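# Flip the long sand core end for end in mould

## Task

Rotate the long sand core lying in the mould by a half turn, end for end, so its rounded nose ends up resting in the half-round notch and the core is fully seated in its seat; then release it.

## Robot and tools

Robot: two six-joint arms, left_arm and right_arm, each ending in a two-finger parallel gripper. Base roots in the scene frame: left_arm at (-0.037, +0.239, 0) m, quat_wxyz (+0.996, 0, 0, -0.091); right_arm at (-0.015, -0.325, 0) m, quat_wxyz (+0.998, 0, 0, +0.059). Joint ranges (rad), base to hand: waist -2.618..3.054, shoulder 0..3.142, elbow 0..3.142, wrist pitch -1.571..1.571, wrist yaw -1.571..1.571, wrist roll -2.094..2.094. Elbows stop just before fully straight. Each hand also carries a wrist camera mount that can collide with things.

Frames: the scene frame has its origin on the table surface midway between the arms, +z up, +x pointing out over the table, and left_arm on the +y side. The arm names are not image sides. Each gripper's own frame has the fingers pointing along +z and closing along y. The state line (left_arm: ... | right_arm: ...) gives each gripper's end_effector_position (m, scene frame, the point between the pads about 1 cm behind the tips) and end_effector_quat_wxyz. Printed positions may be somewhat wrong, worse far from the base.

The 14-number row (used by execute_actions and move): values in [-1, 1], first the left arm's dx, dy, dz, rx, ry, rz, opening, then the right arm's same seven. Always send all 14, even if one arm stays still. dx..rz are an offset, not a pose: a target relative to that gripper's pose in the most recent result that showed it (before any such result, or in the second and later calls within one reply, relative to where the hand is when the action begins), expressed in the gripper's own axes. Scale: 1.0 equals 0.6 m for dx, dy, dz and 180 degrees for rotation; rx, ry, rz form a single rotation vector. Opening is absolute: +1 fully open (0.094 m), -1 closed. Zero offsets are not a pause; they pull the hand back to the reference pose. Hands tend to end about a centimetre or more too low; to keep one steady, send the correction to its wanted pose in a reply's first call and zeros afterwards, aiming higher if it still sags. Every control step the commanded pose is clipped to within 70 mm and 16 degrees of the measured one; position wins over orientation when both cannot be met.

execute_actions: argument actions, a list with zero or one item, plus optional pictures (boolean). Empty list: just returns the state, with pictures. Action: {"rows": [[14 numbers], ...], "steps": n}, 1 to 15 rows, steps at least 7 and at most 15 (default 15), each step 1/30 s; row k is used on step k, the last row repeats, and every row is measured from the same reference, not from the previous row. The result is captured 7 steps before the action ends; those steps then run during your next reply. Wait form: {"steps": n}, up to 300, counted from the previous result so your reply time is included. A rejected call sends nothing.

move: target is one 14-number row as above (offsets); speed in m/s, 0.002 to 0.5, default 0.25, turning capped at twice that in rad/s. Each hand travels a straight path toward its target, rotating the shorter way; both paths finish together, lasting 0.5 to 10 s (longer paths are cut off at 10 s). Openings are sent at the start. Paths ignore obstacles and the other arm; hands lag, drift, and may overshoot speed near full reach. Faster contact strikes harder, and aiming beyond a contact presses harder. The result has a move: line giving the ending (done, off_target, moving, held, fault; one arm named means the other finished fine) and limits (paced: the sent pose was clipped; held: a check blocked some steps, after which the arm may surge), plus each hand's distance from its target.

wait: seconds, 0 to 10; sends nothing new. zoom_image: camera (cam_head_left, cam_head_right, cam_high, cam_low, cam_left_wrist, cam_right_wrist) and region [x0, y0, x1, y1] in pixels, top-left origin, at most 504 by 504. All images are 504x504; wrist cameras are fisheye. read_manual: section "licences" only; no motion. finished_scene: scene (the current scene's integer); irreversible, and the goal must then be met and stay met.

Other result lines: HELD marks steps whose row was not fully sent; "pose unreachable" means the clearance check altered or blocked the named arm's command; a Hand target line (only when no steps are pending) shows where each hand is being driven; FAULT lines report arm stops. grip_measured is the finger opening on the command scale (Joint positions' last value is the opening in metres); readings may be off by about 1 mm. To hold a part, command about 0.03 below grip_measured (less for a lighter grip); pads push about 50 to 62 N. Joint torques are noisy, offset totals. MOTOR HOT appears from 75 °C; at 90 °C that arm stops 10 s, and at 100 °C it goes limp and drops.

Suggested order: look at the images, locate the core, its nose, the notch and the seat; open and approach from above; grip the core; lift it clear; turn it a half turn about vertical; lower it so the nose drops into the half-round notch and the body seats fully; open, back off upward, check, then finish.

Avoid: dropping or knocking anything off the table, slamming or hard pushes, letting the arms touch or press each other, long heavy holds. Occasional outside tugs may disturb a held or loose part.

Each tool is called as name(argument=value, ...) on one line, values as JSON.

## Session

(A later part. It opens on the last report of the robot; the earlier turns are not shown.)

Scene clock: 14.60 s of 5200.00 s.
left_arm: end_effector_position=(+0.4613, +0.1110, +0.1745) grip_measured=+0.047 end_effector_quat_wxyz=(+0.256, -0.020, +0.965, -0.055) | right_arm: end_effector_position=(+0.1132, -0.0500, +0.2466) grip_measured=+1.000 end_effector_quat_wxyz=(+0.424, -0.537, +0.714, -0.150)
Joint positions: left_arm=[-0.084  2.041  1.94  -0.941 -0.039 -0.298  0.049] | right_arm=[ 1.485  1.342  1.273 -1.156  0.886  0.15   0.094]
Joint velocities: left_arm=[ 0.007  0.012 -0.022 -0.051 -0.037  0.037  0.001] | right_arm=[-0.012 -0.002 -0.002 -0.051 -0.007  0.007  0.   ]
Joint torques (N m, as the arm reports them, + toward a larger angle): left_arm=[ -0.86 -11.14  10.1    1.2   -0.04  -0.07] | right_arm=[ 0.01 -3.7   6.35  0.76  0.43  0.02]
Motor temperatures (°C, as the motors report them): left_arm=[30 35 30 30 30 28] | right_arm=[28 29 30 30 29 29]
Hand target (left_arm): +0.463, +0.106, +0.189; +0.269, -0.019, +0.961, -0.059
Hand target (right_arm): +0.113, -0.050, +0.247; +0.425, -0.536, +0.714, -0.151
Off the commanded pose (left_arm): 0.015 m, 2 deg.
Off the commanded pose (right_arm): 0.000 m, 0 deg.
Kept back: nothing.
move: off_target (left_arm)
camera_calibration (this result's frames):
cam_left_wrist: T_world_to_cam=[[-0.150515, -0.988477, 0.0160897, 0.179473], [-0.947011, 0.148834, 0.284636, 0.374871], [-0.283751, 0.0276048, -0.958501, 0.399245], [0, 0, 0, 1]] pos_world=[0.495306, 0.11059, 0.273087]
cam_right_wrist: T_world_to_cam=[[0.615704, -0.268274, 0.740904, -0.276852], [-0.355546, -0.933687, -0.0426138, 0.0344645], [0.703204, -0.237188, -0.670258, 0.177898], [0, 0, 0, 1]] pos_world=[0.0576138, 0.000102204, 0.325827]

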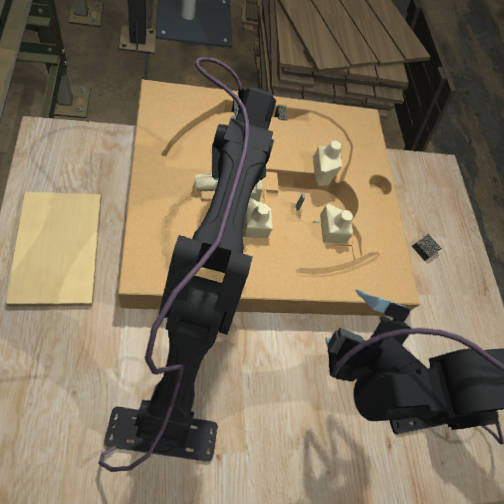

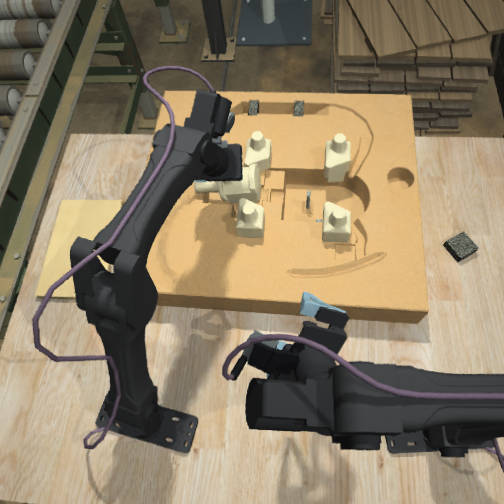

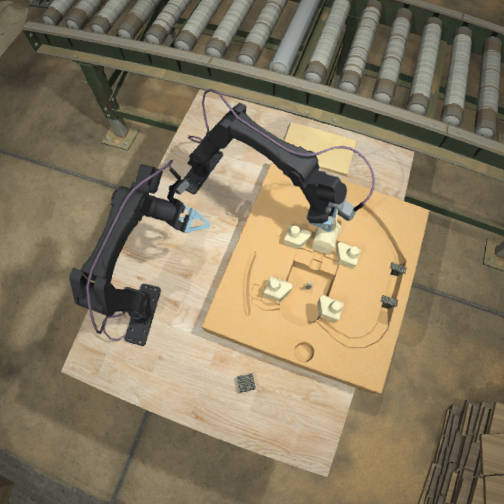

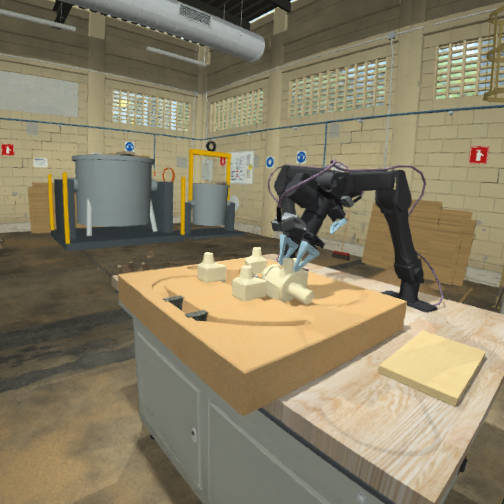

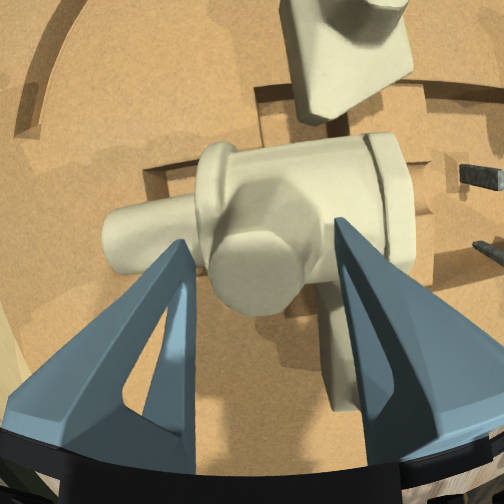

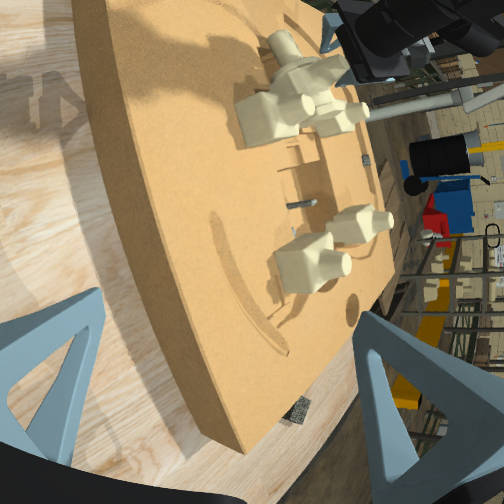

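move(target=[0,0,0,0,0,0,-0.4,0,0,0,0,0,0,1])

zoom_image(camera="cam_low", region=[240, 220, 340, 320])

Scene clock: 15.53 s of 5200.00 s.
left_arm: end_effector_position=(+0.4607, +0.1104, +0.1740) grip_measured=-0.312 end_effector_quat_wxyz=(+0.254, -0.020, +0.965, -0.056) | right_arm: end_effector_position=(+0.1130, -0.0499, +0.2464) grip_measured=+1.000 end_effector_quat_wxyz=(+0.423, -0.537, +0.714, -0.150)
Joint positions: left_arm=[-0.084  2.041  1.94  -0.943 -0.035 -0.299  0.032] | right_arm=[ 1.485  1.342  1.273 -1.156  0.884  0.15   0.094]
Joint velocities: left_arm=[-0.012 -0.007 -0.007 -0.051 -0.037  0.007  0.001] | right_arm=[ 0.012  0.012 -0.007  0.007  0.007  0.037  0.   ]
Joint torques (N m, as the arm reports them, + toward a larger angle): left_arm=[  0.03 -10.58   7.33   1.26  -0.06   0.  ] | right_arm=[ 0.01 -3.69  6.36  0.75  0.42  0.02]
Motor temperatures (°C, as the motors report them): left_arm=[30 35 30 30 30 28] | right_arm=[28 29 30 30 29 29]
Hand target (left_arm): +0.461, +0.111, +0.175; +0.256, -0.020, +0.965, -0.055
Hand target (right_arm): +0.113, -0.050, +0.247; +0.424, -0.537, +0.714, -0.150
Off the commanded pose (left_arm): 0.001 m, 0 deg.
Off the commanded pose (right_arm): 0.000 m, 0 deg.
Kept back: nothing.
move: done
camera_calibration (this result's frames):
cam_left_wrist: T_world_to_cam=[[-0.151566, -0.988245, 0.0200037, 0.178559], [-0.945906, 0.150886, 0.287218, 0.373377], [-0.28686, 0.0246109, -0.957656, 0.400287], [0, 0, 0, 1]] pos_world=[0.49507, 0.110271, 0.272525]
cam_right_wrist: T_world_to_cam=[[0.617205, -0.26783, 0.739814, -0.276391], [-0.355017, -0.93392, -0.0419207, 0.0342109], [0.702155, -0.236773, -0.671504, 0.178351], [0, 0, 0, 1]] pos_world=[0.0575053, 0.000153067, 0.325676]

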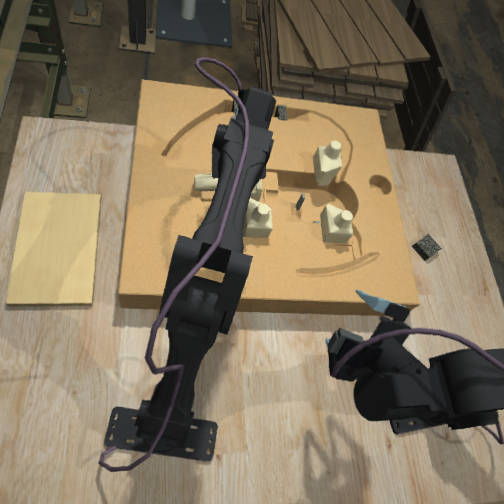

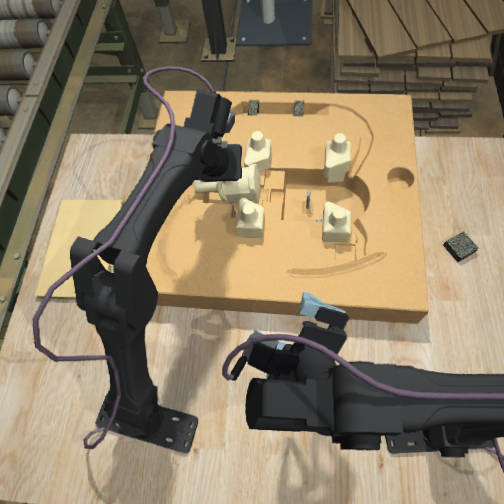

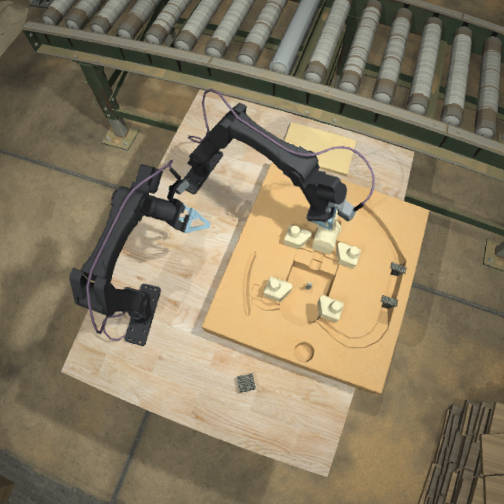

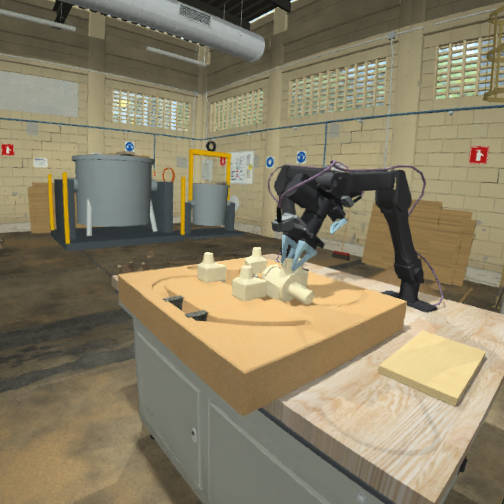

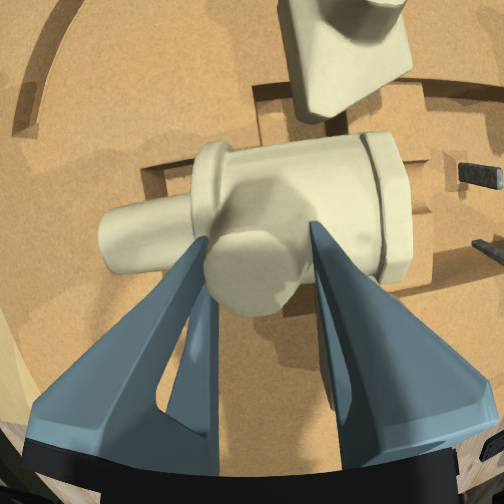

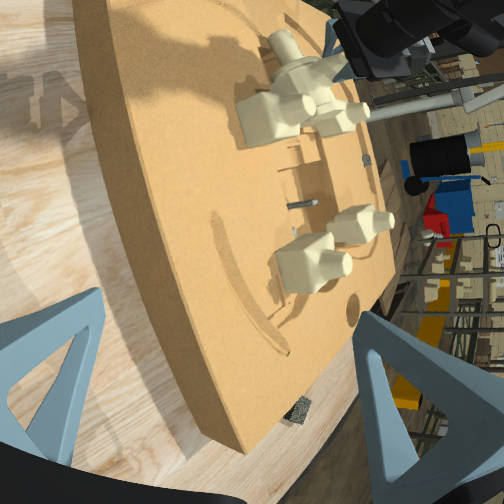

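Region (240, 220, 340, 320) of cam_low's 504x504 image, scaled by 5.040, with more detail than that image has.

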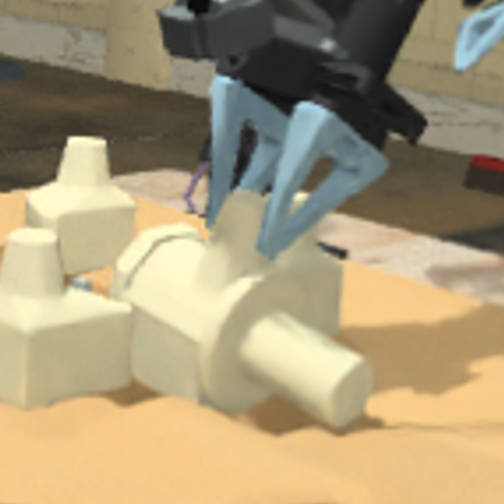

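move(target=[-0.06,0,-0.1,0,-0.01,0,-0.4,0,0,0,0,0,0,1], speed=0.07)

zoom_image(camera="cam_low", region=[240, 220, 340, 320])

Scene clock: 17.13 s of 5200.00 s.
left_arm: end_effector_position=(+0.4500, +0.1169, +0.2056) grip_measured=-0.312 end_effector_quat_wxyz=(+0.215, -0.020, +0.975, -0.043) | right_arm: end_effector_position=(+0.1127, -0.0498, +0.2461) grip_measured=+1.000 end_effector_quat_wxyz=(+0.423, -0.537, +0.714, -0.149)
Joint positions: left_arm=[-0.078  2.128  2.242 -1.243 -0.035 -0.292  0.032] | right_arm=[ 1.485  1.342  1.273 -1.156  0.882  0.15   0.094]
Joint velocities: left_arm=[-0.017  0.037  0.002  0.007 -0.037  0.007 -0.   ] | right_arm=[-0.007  0.007 -0.007  0.022 -0.037  0.037  0.   ]
Joint torques (N m, as the arm reports them, + toward a larger angle): left_arm=[  0.59 -13.27  11.84   1.39  -0.05   0.04] | right_arm=[ 0.01 -3.71  6.35  0.76  0.42  0.02]
Motor temperatures (°C, as the motors report them): left_arm=[30 36 30 30 30 28] | right_arm=[28 29 30 30 29 29]
Hand target (left_arm): +0.460, +0.118, +0.244; +0.270, -0.021, +0.961, -0.056
Hand target (right_arm): +0.113, -0.050, +0.246; +0.423, -0.537, +0.714, -0.150
Off the commanded pose (left_arm): 0.040 m, 7 deg.
Off the commanded pose (right_arm): 0.000 m, 0 deg.
Kept back: nothing.
move: off_target (left_arm)
camera_calibration (this result's frames):
cam_left_wrist: T_world_to_cam=[[-0.14968, -0.988708, 0.0072832, 0.184553], [-0.919472, 0.1419, 0.366655, 0.326023], [-0.363548, 0.0481844, -0.930328, 0.453477], [0, 0, 0, 1]] pos_world=[0.492253, 0.114356, 0.301]
cam_right_wrist: T_world_to_cam=[[0.618704, -0.267385, 0.738722, -0.27593], [-0.354486, -0.934152, -0.0412287, 0.0339576], [0.701103, -0.236359, -0.672748, 0.178804], [0, 0, 0, 1]] pos_world=[0.0573964, 0.000203851, 0.325525]

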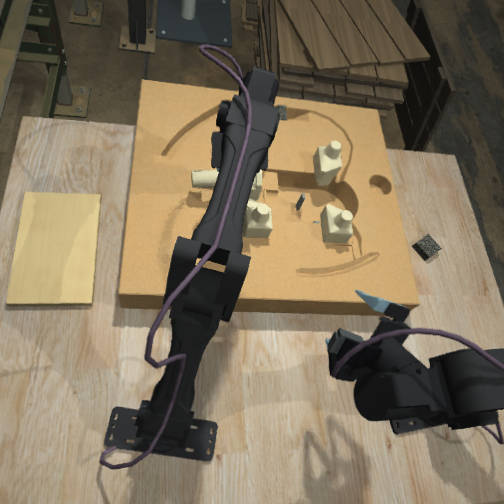

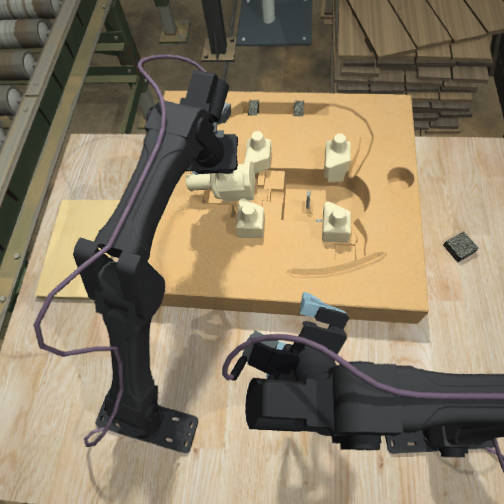

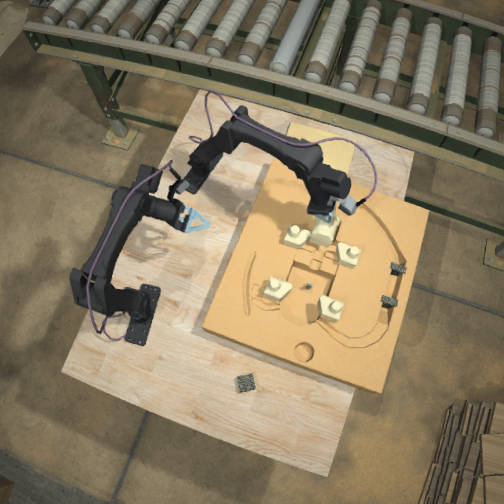

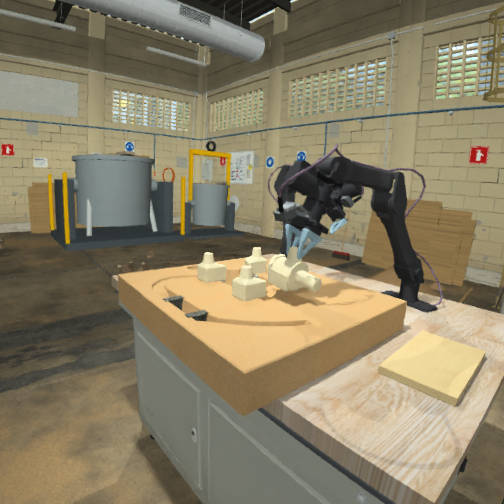

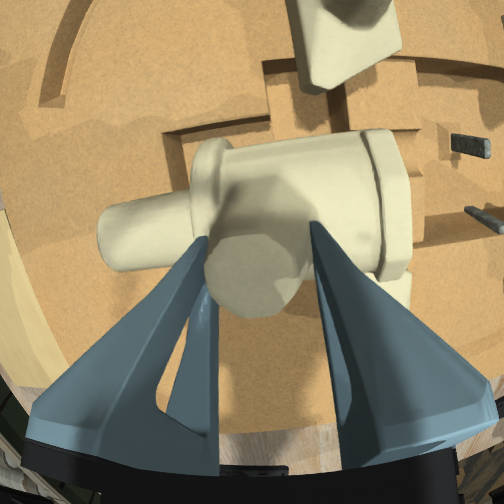

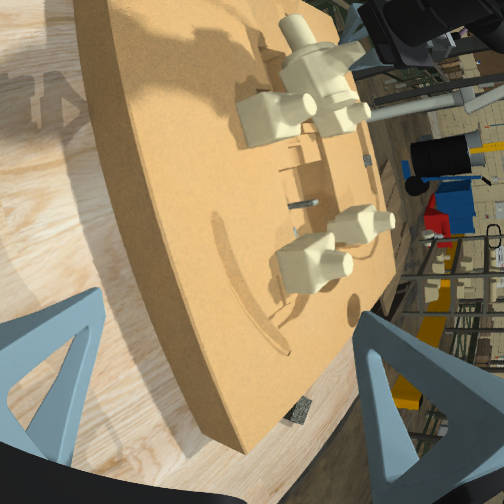

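Region (240, 220, 340, 320) of cam_low's 504x504 image, scaled by 5.040, with more detail than that image has.

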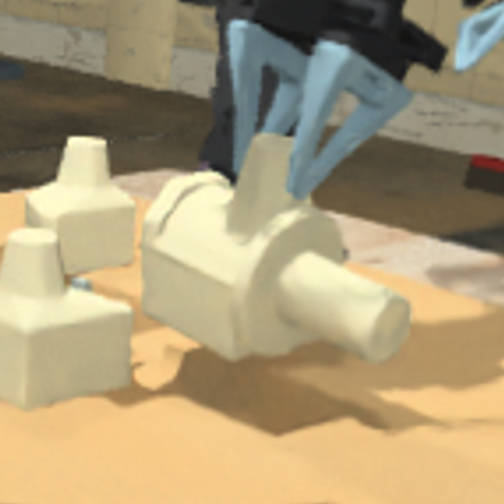

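execute_actions(actions=[{"rows":[[-0.05,-0.005,-0.052,0,-0.04,0,-0.4,0,0,0,0,0,0,1],[-0.056,-0.003,-0.053,0,-0.045,0,-0.4,0,0,0,0,0,0,1],[-0.062,0,-0.055,0,-0.05,0,-0.4,0,0,0,0,0,0,1],[-0.066,0.005,-0.057,0,-0.055,0,-0.4,0,0,0,0,0,0,1],[-0.07,0.012,-0.06,0,-0.06,0,-0.4,0,0,0,0,0,0,1],[-0.072,0.02,-0.063,0,-0.062,0,-0.4,0,0,0,0,0,0,1],[-0.074,0.03,-0.066,0,-0.062,0,-0.4,0,0,0,0,0,0,1],[-0.076,0.04,-0.07,0,-0.062,0,-0.4,0,0,0,0,0,0,1],[-0.078,0.05,-0.074,0,-0.062,0,-0.4,0,0,0,0,0,0,1],[-0.08,0.06,-0.078,0,-0.062,0,-0.4,0,0,0,0,0,0,1],[-0.08,0.07,-0.082,0,-0.062,0,-0.4,0,0,0,0,0,0,1],[-0.08,0.08,-0.086,0,-0.062,0,-0.4,0,0,0,0,0,0,1],[-0.08,0.09,-0.09,0,-0.062,0,-0.4,0,0,0,0,0,0,1],[-0.08,0.1,-0.094,0,-0.062,0,-0.4,0,0,0,0,0,0,1],[-0.08,0.11,-0.098,0,-0.062,0,-0.4,0,0,0,0,0,0,1]]}])

wait(seconds=0.3)

Scene clock: 19.07 s of 5200.00 s.
left_arm: end_effector_position=(+0.4530, +0.1257, +0.2051) grip_measured=-0.312 end_effector_quat_wxyz=(+0.220, -0.017, +0.975, -0.033) | right_arm: end_effector_position=(+0.1126, -0.0498, +0.2459) grip_measured=+1.000 end_effector_quat_wxyz=(+0.422, -0.538, +0.715, -0.148)
Joint positions: left_arm=[-0.065  2.126  2.234 -1.234 -0.051 -0.271  0.032] | right_arm=[ 1.485  1.342  1.273 -1.156  0.88   0.15   0.094]
Joint velocities: left_arm=[ 0.193 -0.085 -0.061  0.037  0.022  0.227  0.   ] | right_arm=[-0.012  0.002 -0.012 -0.022 -0.022 -0.051  0.   ]
Joint torques (N m, as the arm reports them, + toward a larger angle): left_arm=[  2.77 -16.42   8.74   1.82  -0.26   0.02] | right_arm=[ 0.02 -3.72  6.36  0.76  0.41  0.02]
Motor temperatures (°C, as the motors report them): left_arm=[30 37 31 30 30 28] | right_arm=[28 29 30 30 29 29]
Steps of this call (steps 1 to 50: nothing new was sent; steps 51 to 58: the first 8 steps of this action). Readings (end_effector_position):
51: left_arm (+0.4504, +0.1171, +0.2035) | right_arm (+0.1127, -0.0498, +0.2461)
52: left_arm (+0.4506, +0.1177, +0.2038) | right_arm (+0.1126, -0.0498, +0.2460)
54: left_arm (+0.4511, +0.1189, +0.2039) | right_arm (+0.1126, -0.0498, +0.2460)
58: the state above

Scene clock: 19.60 s of 5200.00 s.
left_arm: end_effector_position=(+0.4564, +0.1978, +0.2297) grip_measured=-0.312 end_effector_quat_wxyz=(+0.242, -0.035, +0.970, -0.018) | right_arm: end_effector_position=(+0.1125, -0.0498, +0.2459) grip_measured=+1.000 end_effector_quat_wxyz=(+0.422, -0.538, +0.715, -0.148)
Joint positions: left_arm=[ 0.088  2.071  2.233 -1.244 -0.026 -0.161  0.032] | right_arm=[ 1.485  1.342  1.273 -1.156  0.88   0.15   0.094]
Joint velocities: left_arm=[-0.076 -0.012  0.007 -0.095  0.051 -0.066 -0.001] | right_arm=[ 0.007  0.002 -0.007  0.007  0.007 -0.037  0.   ]
Joint torques (N m, as the arm reports them, + toward a larger angle): left_arm=[ -0.6  -14.44   8.92   1.83   0.08   0.04] | right_arm=[ 0.01 -3.72  6.36  0.75  0.42  0.02]
Motor temperatures (°C, as the motors report them): left_arm=[30 37 31 30 30 28] | right_arm=[28 29 30 30 29 29]
Hand target (left_arm): +0.464, +0.188, +0.274; +0.309, -0.022, +0.950, -0.037
Hand target (right_arm): +0.113, -0.050, +0.246; +0.423, -0.537, +0.714, -0.149
Off the commanded pose (left_arm): 0.045 m, 9 deg.
Off the commanded pose (right_arm): 0.000 m, 0 deg.
Kept back: nothing.
Steps of this call (steps 1 to 7: the last 7 steps of your previous action; steps 8 to 16: nothing new was sent). Readings (end_effector_position):
1: left_arm (+0.4537, +0.1301, +0.2062) | right_arm (+0.1125, -0.0498, +0.2459)
2: left_arm (+0.4546, +0.1356, +0.2078) | right_arm (+0.1125, -0.0498, +0.2459)
4: left_arm (+0.4565, +0.1496, +0.2120) | right_arm (+0.1125, -0.0498, +0.2459)
8: left_arm (+0.4586, +0.1835, +0.2229) | right_arm (+0.1125, -0.0498, +0.2459)
16: the state above
camera_calibration (this result's frames):
cam_left_wrist: T_world_to_cam=[[-0.105549, -0.993541, -0.0416596, 0.257341], [-0.942243, 0.086532, 0.323558, 0.342803], [-0.317864, 0.0734046, -0.945291, 0.451916], [0, 0, 0, 1]] pos_world=[0.493813, 0.192843, 0.326996]
cam_right_wrist: T_world_to_cam=[[0.6202, -0.26694, 0.737628, -0.275467], [-0.353954, -0.934384, -0.0405375, 0.0337048], [0.700048, -0.235945, -0.67399, 0.179256], [0, 0, 0, 1]] pos_world=[0.0572872, 0.000254555, 0.325375]

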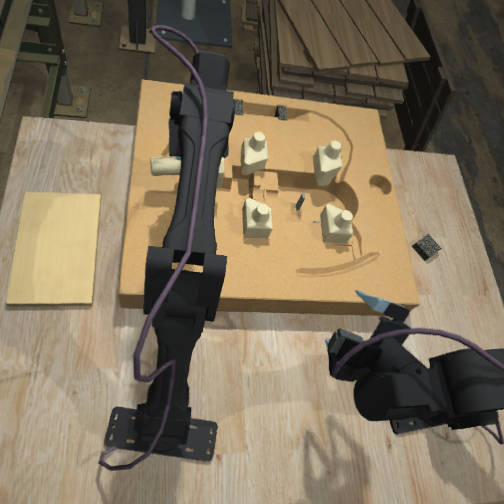

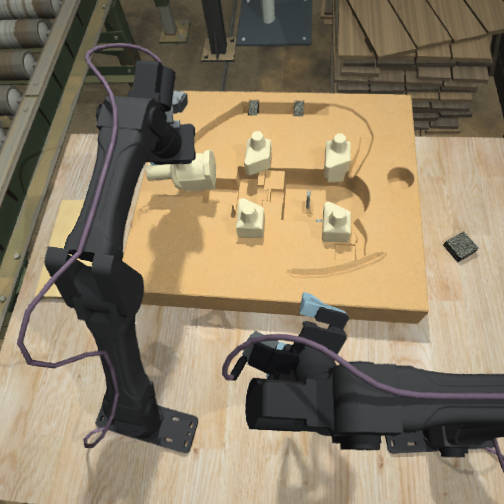

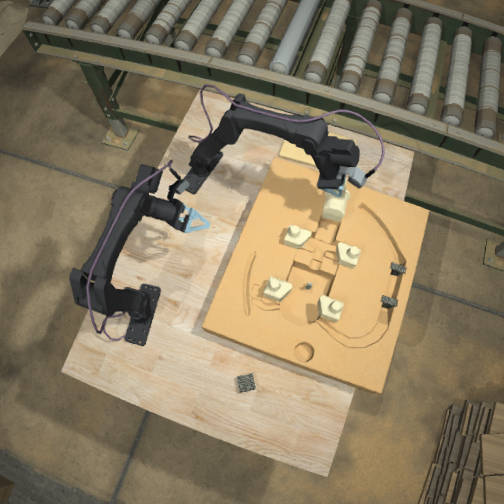

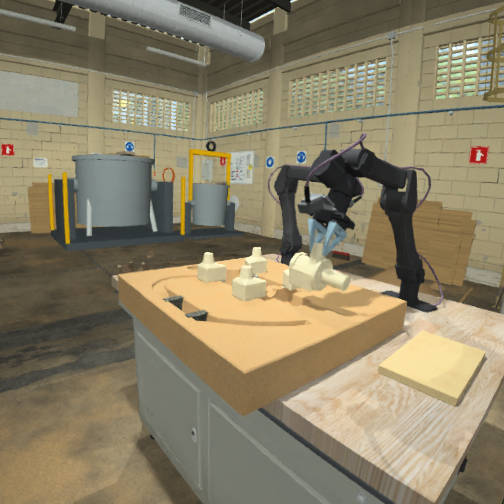

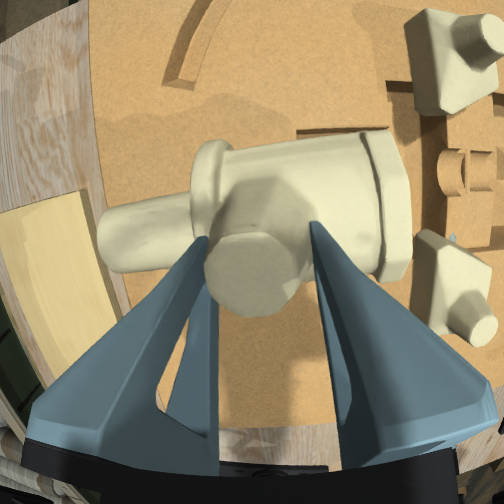

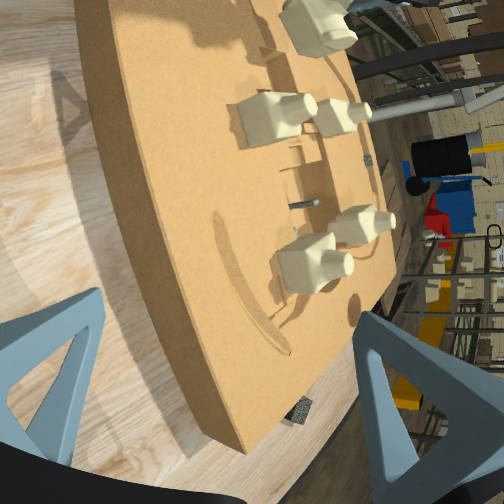

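move(target=[0.137,0.411,-0.21,-0.1505,-0.049,-0.2117,-0.4,0,0,0,0,0,0,1], speed=0.2)

zoom_image(camera="cam_head_right", region=[190, 140, 310, 240])

zoom_image(camera="cam_head_left", region=[190, 140, 310, 240])

zoom_image(camera="cam_low", region=[340, 200, 500, 360])

Scene clock: 22.90 s of 5200.00 s.
left_arm: end_effector_position=(+0.3064, +0.4297, +0.2533) grip_measured=-0.313 end_effector_quat_wxyz=(+0.215, -0.395, +0.886, +0.115) | right_arm: end_effector_position=(+0.1123, -0.0497, +0.2456) grip_measured=+1.000 end_effector_quat_wxyz=(+0.422, -0.538, +0.715, -0.148)
Joint positions: left_arm=[ 0.582  1.696  1.835 -1.272 -0.234 -0.387  0.032] | right_arm=[ 1.485  1.342  1.273 -1.156  0.878  0.15   0.094]
Joint velocities: left_arm=[ 0.002 -0.007 -0.017 -0.022  0.037  0.051 -0.001] | right_arm=[ 0.007 -0.002  0.012  0.066 -0.007 -0.022  0.   ]
Joint torques (N m, as the arm reports them, + toward a larger angle): left_arm=[  0.07 -11.29   9.6    1.68  -0.5   -0.09] | right_arm=[ 0.   -3.69  6.35  0.76  0.42  0.02]
Motor temperatures (°C, as the motors report them): left_arm=[30 38 31 31 30 28] | right_arm=[28 29 30 30 29 29]
Hand target (left_arm): +0.311, +0.438, +0.293; +0.285, -0.403, +0.860, +0.127
Hand target (right_arm): +0.113, -0.050, +0.246; +0.422, -0.538, +0.715, -0.148
Off the commanded pose (left_arm): 0.038 m, 8 deg.
Off the commanded pose (right_arm): 0.000 m, 0 deg.
Kept back: nothing.
move: off_target (left_arm)
camera_calibration (this result's frames):
cam_left_wrist: T_world_to_cam=[[0.624559, -0.770592, -0.126943, 0.175065], [-0.706037, -0.626597, 0.329982, 0.406178], [-0.333823, -0.116467, -0.935413, 0.493475], [0, 0, 0, 1]] pos_world=[0.342172, 0.446887, 0.349795]
cam_right_wrist: T_world_to_cam=[[0.621695, -0.266494, 0.73653, -0.275003], [-0.353421, -0.934615, -0.0398473, 0.0334524], [0.698991, -0.235533, -0.67523, 0.179707], [0, 0, 0, 1]] pos_world=[0.0571777, 0.00030518, 0.325225]

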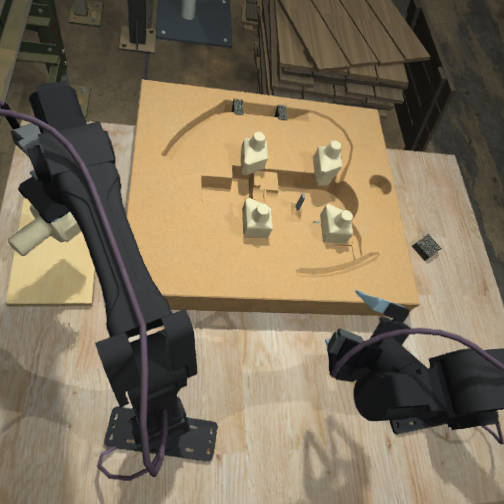

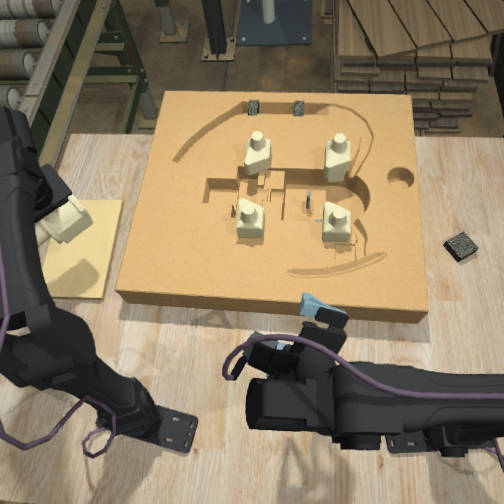

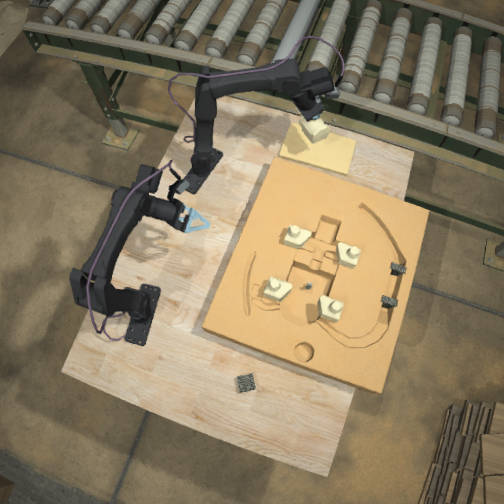

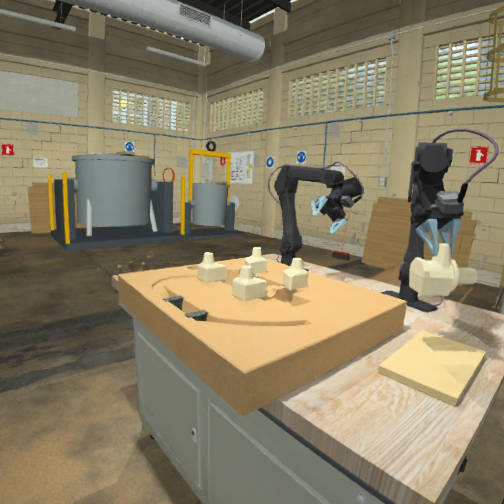

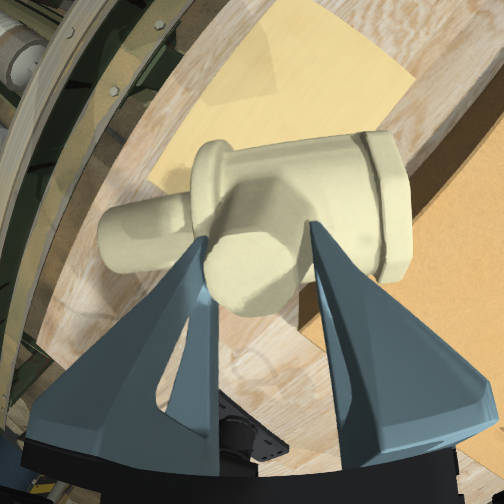

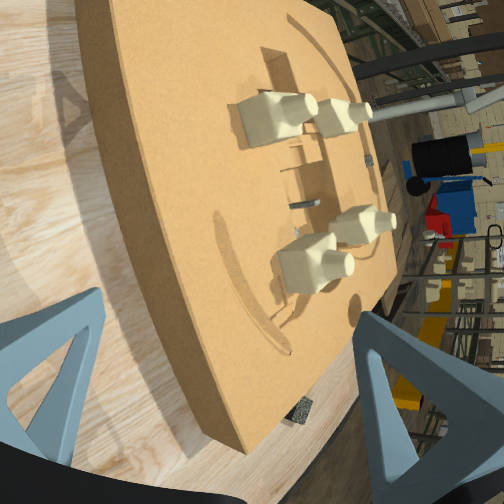

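Region (190, 140, 310, 240) of cam_head_right's 504x504 image, scaled by 4.200, with more detail than that image has.

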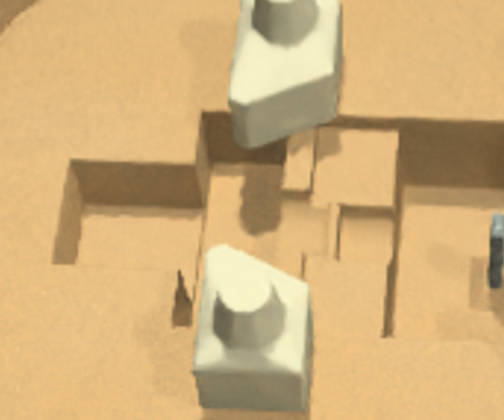

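Region (190, 140, 310, 240) of cam_head_left's 504x504 image, scaled by 4.200, with more detail than that image has.

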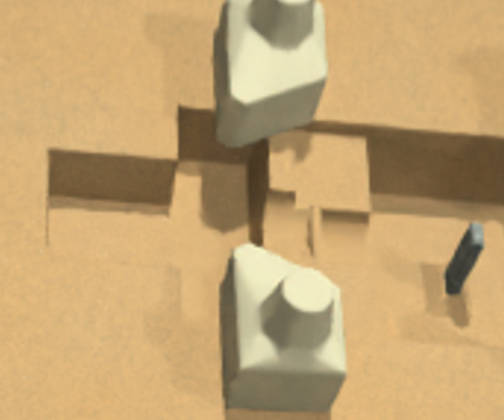

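Region (340, 200, 500, 360) of cam_low's 504x504 image, scaled by 3.150, with more detail than that image has.

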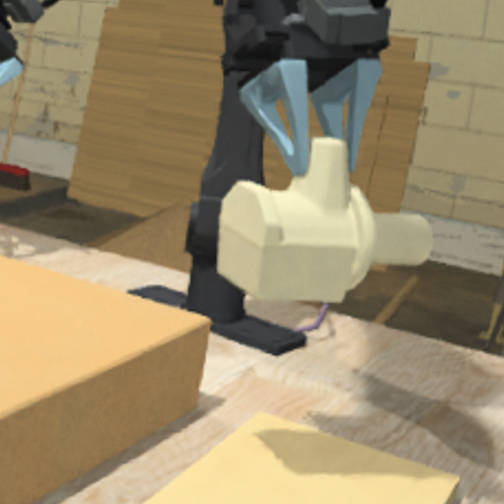

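move(target=[0.047,0.054,0.1435,-0.2115,-0.0203,-0.3686,-0.4,0,0,0,0,0,0,1], speed=0.3)

zoom_image(camera="cam_low", region=[354, 250, 504, 400])

Scene clock: 26.23 s of 5200.00 s.
left_arm: end_effector_position=(+0.2925, +0.4519, +0.1358) grip_measured=-0.313 end_effector_quat_wxyz=(-0.120, +0.850, -0.460, -0.225) | right_arm: end_effector_position=(+0.1120, -0.0496, +0.2453) grip_measured=+1.000 end_effector_quat_wxyz=(+0.421, -0.539, +0.715, -0.147)
Joint positions: left_arm=[ 0.534  2.134  1.967 -1.536 -0.501 -1.833  0.032] | right_arm=[ 1.485  1.342  1.273 -1.156  0.876  0.15   0.094]
Joint velocities: left_arm=[-0.017 -0.002 -0.007  0.051  0.037  0.022 -0.   ] | right_arm=[ 0.007 -0.017  0.017 -0.066 -0.066 -0.007  0.   ]
Joint torques (N m, as the arm reports them, + toward a larger angle): left_arm=[  0.54 -12.48  10.49  -0.15  -1.28  -0.07] | right_arm=[ 0.01 -3.7   6.37  0.76  0.42  0.02]
Motor temperatures (°C, as the motors report them): left_arm=[30 39 31 31 30 28] | right_arm=[28 29 31 30 29 29]
Hand target (left_arm): +0.288, +0.466, +0.165; -0.163, +0.847, -0.445, -0.240
Hand target (right_arm): +0.112, -0.050, +0.246; +0.422, -0.538, +0.715, -0.148
Off the commanded pose (left_arm): 0.032 m, 5 deg.
Off the commanded pose (right_arm): 0.000 m, 0 deg.
joint sent to its limit (left arm) — the command would take joint 4 (wrist pitch) past its lower limit, so that joint was sent only as far as its limit.
Kept back: nothing.
move: off_target (left_arm)
camera_calibration (this result's frames):
cam_left_wrist: T_world_to_cam=[[0.909634, 0.402958, -0.100953, -0.431298], [0.413893, -0.858386, 0.303092, 0.229912], [0.035477, -0.317487, -0.947599, 0.366003], [0, 0, 0, 1]] pos_world=[0.28418, 0.487349, 0.233598]
cam_right_wrist: T_world_to_cam=[[0.623485, -0.265957, 0.73521, -0.274446], [-0.35278, -0.934892, -0.0390203, 0.03315], [0.69772, -0.235038, -0.676716, 0.180247], [0, 0, 0, 1]] pos_world=[0.0570459, 0.000365824, 0.325045]

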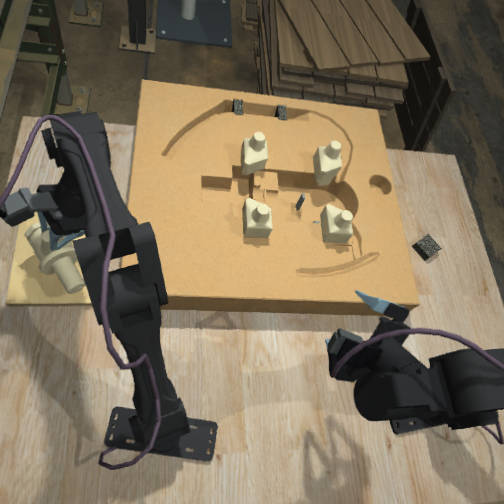

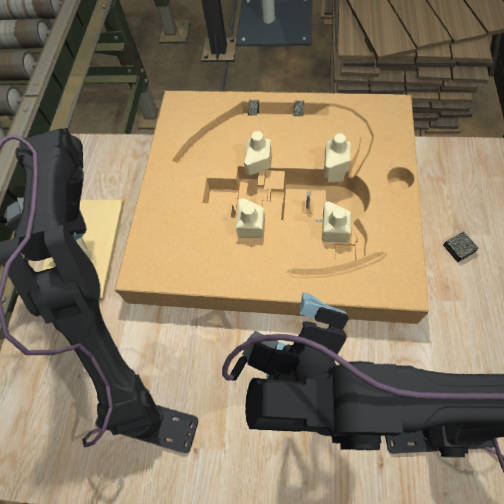

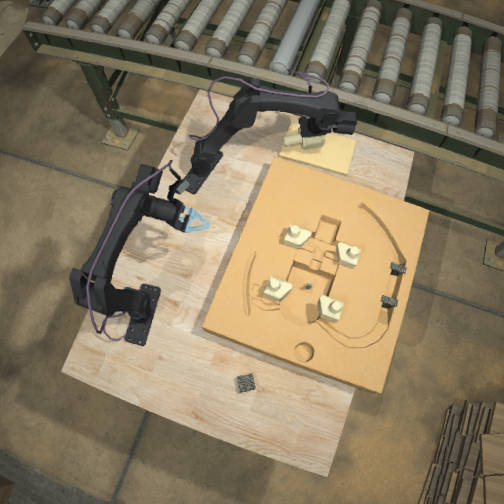

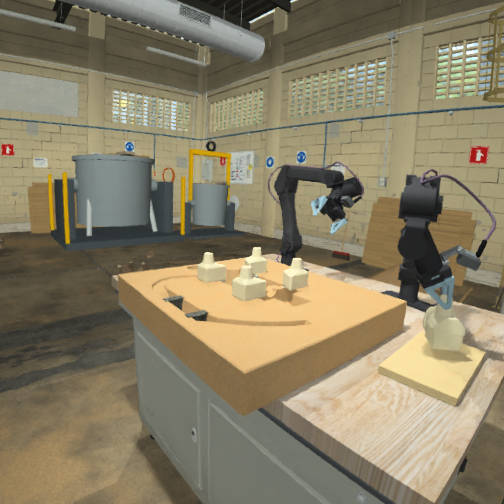

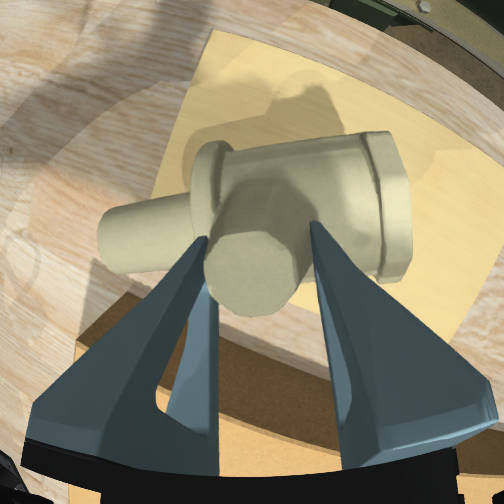

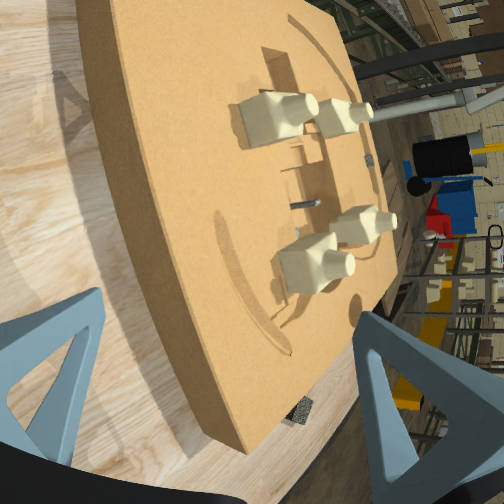

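Region (354, 250, 504, 400) of cam_low's 504x504 image, scaled by 3.360, with more detail than that image has.

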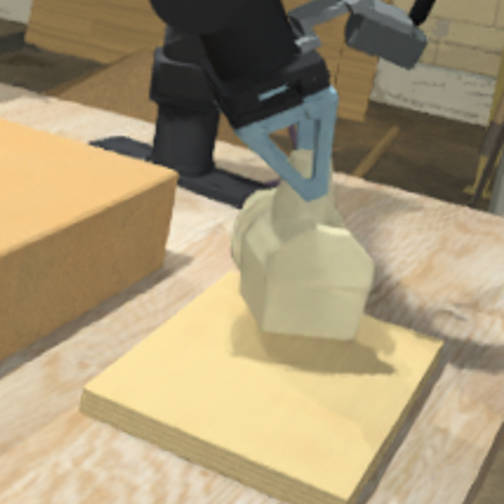

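execute_actions(actions=[{"rows":[[-0.038,0,-0.02,0,-0.024,0,-0.4,0,0,0,0,0,0,1],[-0.035,0,-0.015,0,-0.024,0,-0.4,0,0,0,0,0,0,1],[-0.032,0,-0.01,0,-0.024,0,-0.4,0,0,0,0,0,0,1],[-0.03,0,-0.006,0,-0.024,0,-0.4,0,0,0,0,0,0,1],[-0.028,0,-0.003,0,-0.024,0,-0.4,0,0,0,0,0,0,1],[-0.026,0,0,0,-0.024,0,-0.4,0,0,0,0,0,0,1],[-0.024,0,0.003,0,-0.024,0,-0.4,0,0,0,0,0,0,1],[-0.023,0,0.006,0,-0.024,0,-0.4,0,0,0,0,0,0,1],[-0.021,0,0.009,0,-0.024,0,-0.4,0,0,0,0,0,0,1],[-0.02,0,0.012,0,-0.024,0,-0.4,0,0,0,0,0,0,1],[-0.018,0,0.015,0,-0.024,0,-0.4,0,0,0,0,0,0,1],[-0.016,0,0.018,0,-0.024,0,-0.4,0,0,0,0,0,0,1],[-0.015,0,0.021,0,-0.024,0,-0.4,0,0,0,0,0,0,1],[-0.013,0,0.024,0,-0.024,0,-0.4,0,0,0,0,0,0,1],[-0.012,0,0.026,0,-0.024,0,-0.4,0,0,0,0,0,0,1]]}])

wait(seconds=0.3)

zoom_image(camera="cam_low", region=[354, 250, 504, 400])

Scene clock: 27.27 s of 5200.00 s.
left_arm: end_effector_position=(+0.2926, +0.4520, +0.1250) grip_measured=-0.313 end_effector_quat_wxyz=(-0.110, +0.848, -0.462, -0.235) | right_arm: end_effector_position=(+0.1119, -0.0495, +0.2451) grip_measured=+1.000 end_effector_quat_wxyz=(+0.420, -0.539, +0.715, -0.147)
Joint positions: left_arm=[ 0.534  2.162  1.965 -1.534 -0.501 -1.834  0.032] | right_arm=[ 1.485  1.342  1.273 -1.156  0.874  0.15   0.094]
Joint velocities: left_arm=[-0.007  0.105 -0.134  0.154 -0.051 -0.022 -0.   ] | right_arm=[-0.012  0.007 -0.012 -0.051  0.007  0.007  0.   ]
Joint torques (N m, as the arm reports them, + toward a larger angle): left_arm=[  0.54 -12.74   6.44  -0.16  -1.18  -0.07] | right_arm=[ 0.02 -3.71  6.36  0.76  0.42  0.02]
Motor temperatures (°C, as the motors report them): left_arm=[30 39 31 31 30 28] | right_arm=[28 29 31 30 29 29]
Steps of this call (steps 1 to 23: nothing new was sent; steps 24 to 31: the first 8 steps of this action). Readings (end_effector_position):
24: left_arm (+0.2925, +0.4519, +0.1358) | right_arm (+0.1120, -0.0496, +0.2453)
25: left_arm (+0.2924, +0.4519, +0.1356) | right_arm (+0.1120, -0.0496, +0.2453)
27: left_arm (+0.2923, +0.4519, +0.1336) | right_arm (+0.1119, -0.0495, +0.2452)
31: the state above

Scene clock: 27.80 s of 5200.00 s.
left_arm: end_effector_position=(+0.2890, +0.4532, +0.1129) grip_measured=-0.313 end_effector_quat_wxyz=(-0.108, +0.845, -0.463, -0.245) | right_arm: end_effector_position=(+0.1118, -0.0495, +0.2451) grip_measured=+1.000 end_effector_quat_wxyz=(+0.420, -0.539, +0.715, -0.146)
Joint positions: left_arm=[ 0.534  2.164  1.913 -1.497 -0.515 -1.835  0.032] | right_arm=[ 1.485  1.342  1.273 -1.156  0.874  0.15   0.094]
Joint velocities: left_arm=[-0.007  0.017 -0.007 -0.051 -0.022 -0.051  0.   ] | right_arm=[-0.002  0.002 -0.002 -0.007 -0.066  0.007  0.   ]
Joint torques (N m, as the arm reports them, + toward a larger angle): left_arm=[  0.53 -12.63   5.1    0.17  -1.    -0.05] | right_arm=[ 0.01 -3.71  6.36  0.76  0.42  0.02]
Motor temperatures (°C, as the motors report them): left_arm=[30 39 31 31 30 28] | right_arm=[28 29 31 30 29 29]
Hand target (left_arm): +0.285, +0.463, +0.126; -0.137, +0.842, -0.454, -0.257
Hand target (right_arm): +0.112, -0.050, +0.245; +0.421, -0.539, +0.715, -0.147
Off the commanded pose (left_arm): 0.017 m, 4 deg.
Off the commanded pose (right_arm): 0.000 m, 0 deg.
Kept back: nothing.
Steps of this call (steps 1 to 7: the last 7 steps of your previous action; steps 8 to 16: nothing new was sent). Readings (end_effector_position):
1: left_arm (+0.2925, +0.4520, +0.1225) | right_arm (+0.1119, -0.0495, +0.2451)
2: left_arm (+0.2923, +0.4519, +0.1202) | right_arm (+0.1119, -0.0495, +0.2451)
4: left_arm (+0.2911, +0.4514, +0.1159) | right_arm (+0.1119, -0.0495, +0.2451)
8: left_arm (+0.2890, +0.4532, +0.1128) | right_arm (+0.1119, -0.0495, +0.2451)
16: the state above
camera_calibration (this result's frames):
cam_left_wrist: T_world_to_cam=[[0.90371, 0.40291, -0.144817, -0.424327], [0.428047, -0.857504, 0.285417, 0.236939], [-0.00918393, -0.319922, -0.947399, 0.358779], [0, 0, 0, 1]] pos_world=[0.285343, 0.488923, 0.210831]
cam_right_wrist: T_world_to_cam=[[0.624974, -0.265508, 0.734106, -0.27398], [-0.352243, -0.935123, -0.0383322, 0.0328984], [0.696657, -0.234628, -0.677952, 0.180696], [0, 0, 0, 1]] pos_world=[0.0569357, 0.000416272, 0.324895]

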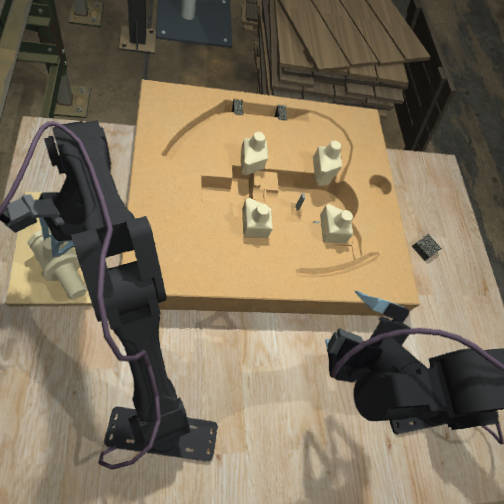

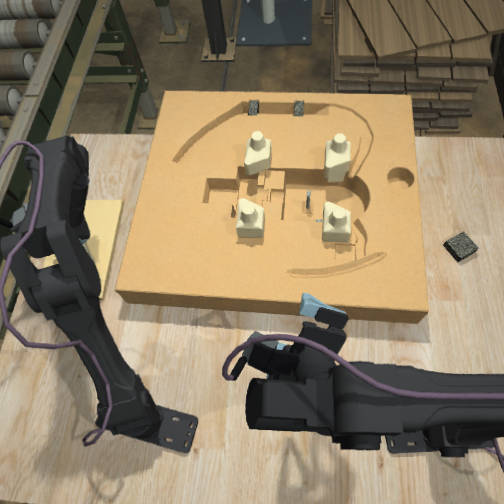

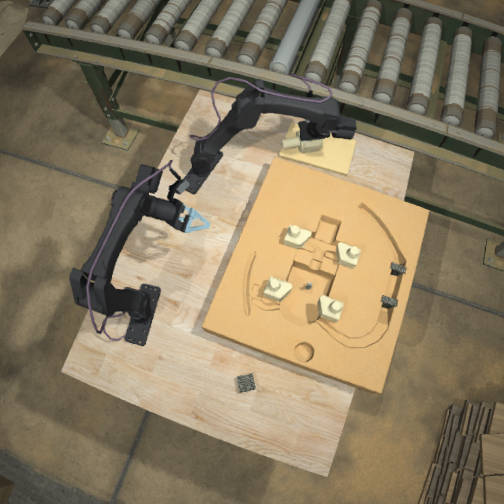

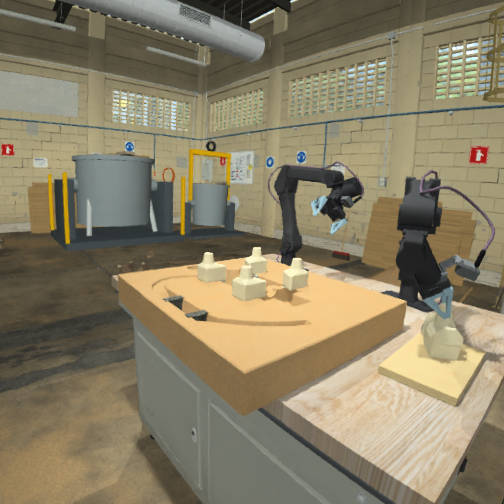

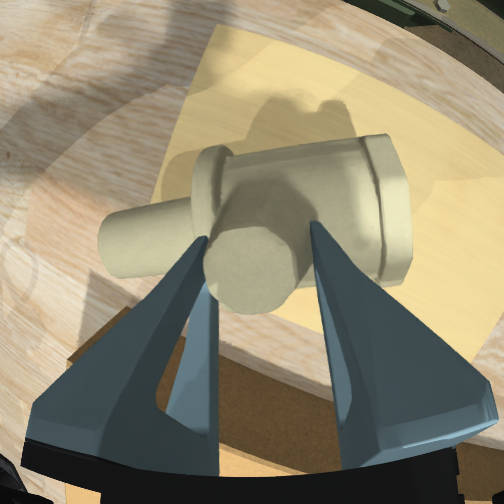

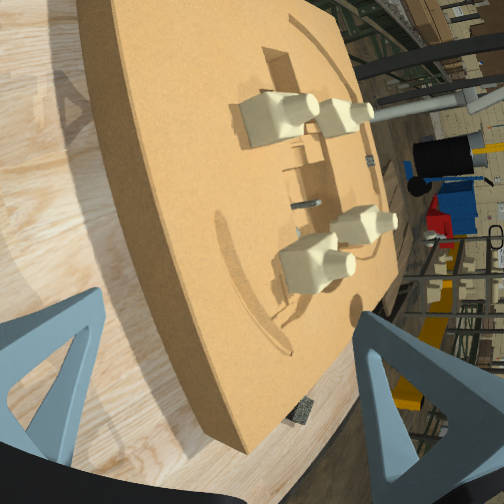

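Region (354, 250, 504, 400) of cam_low's 504x504 image, scaled by 3.360, with more detail than that image has.

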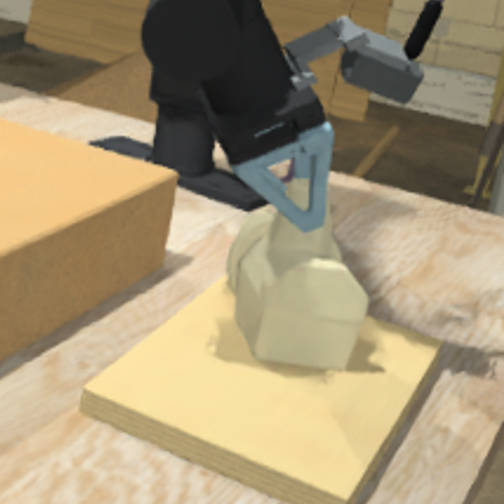

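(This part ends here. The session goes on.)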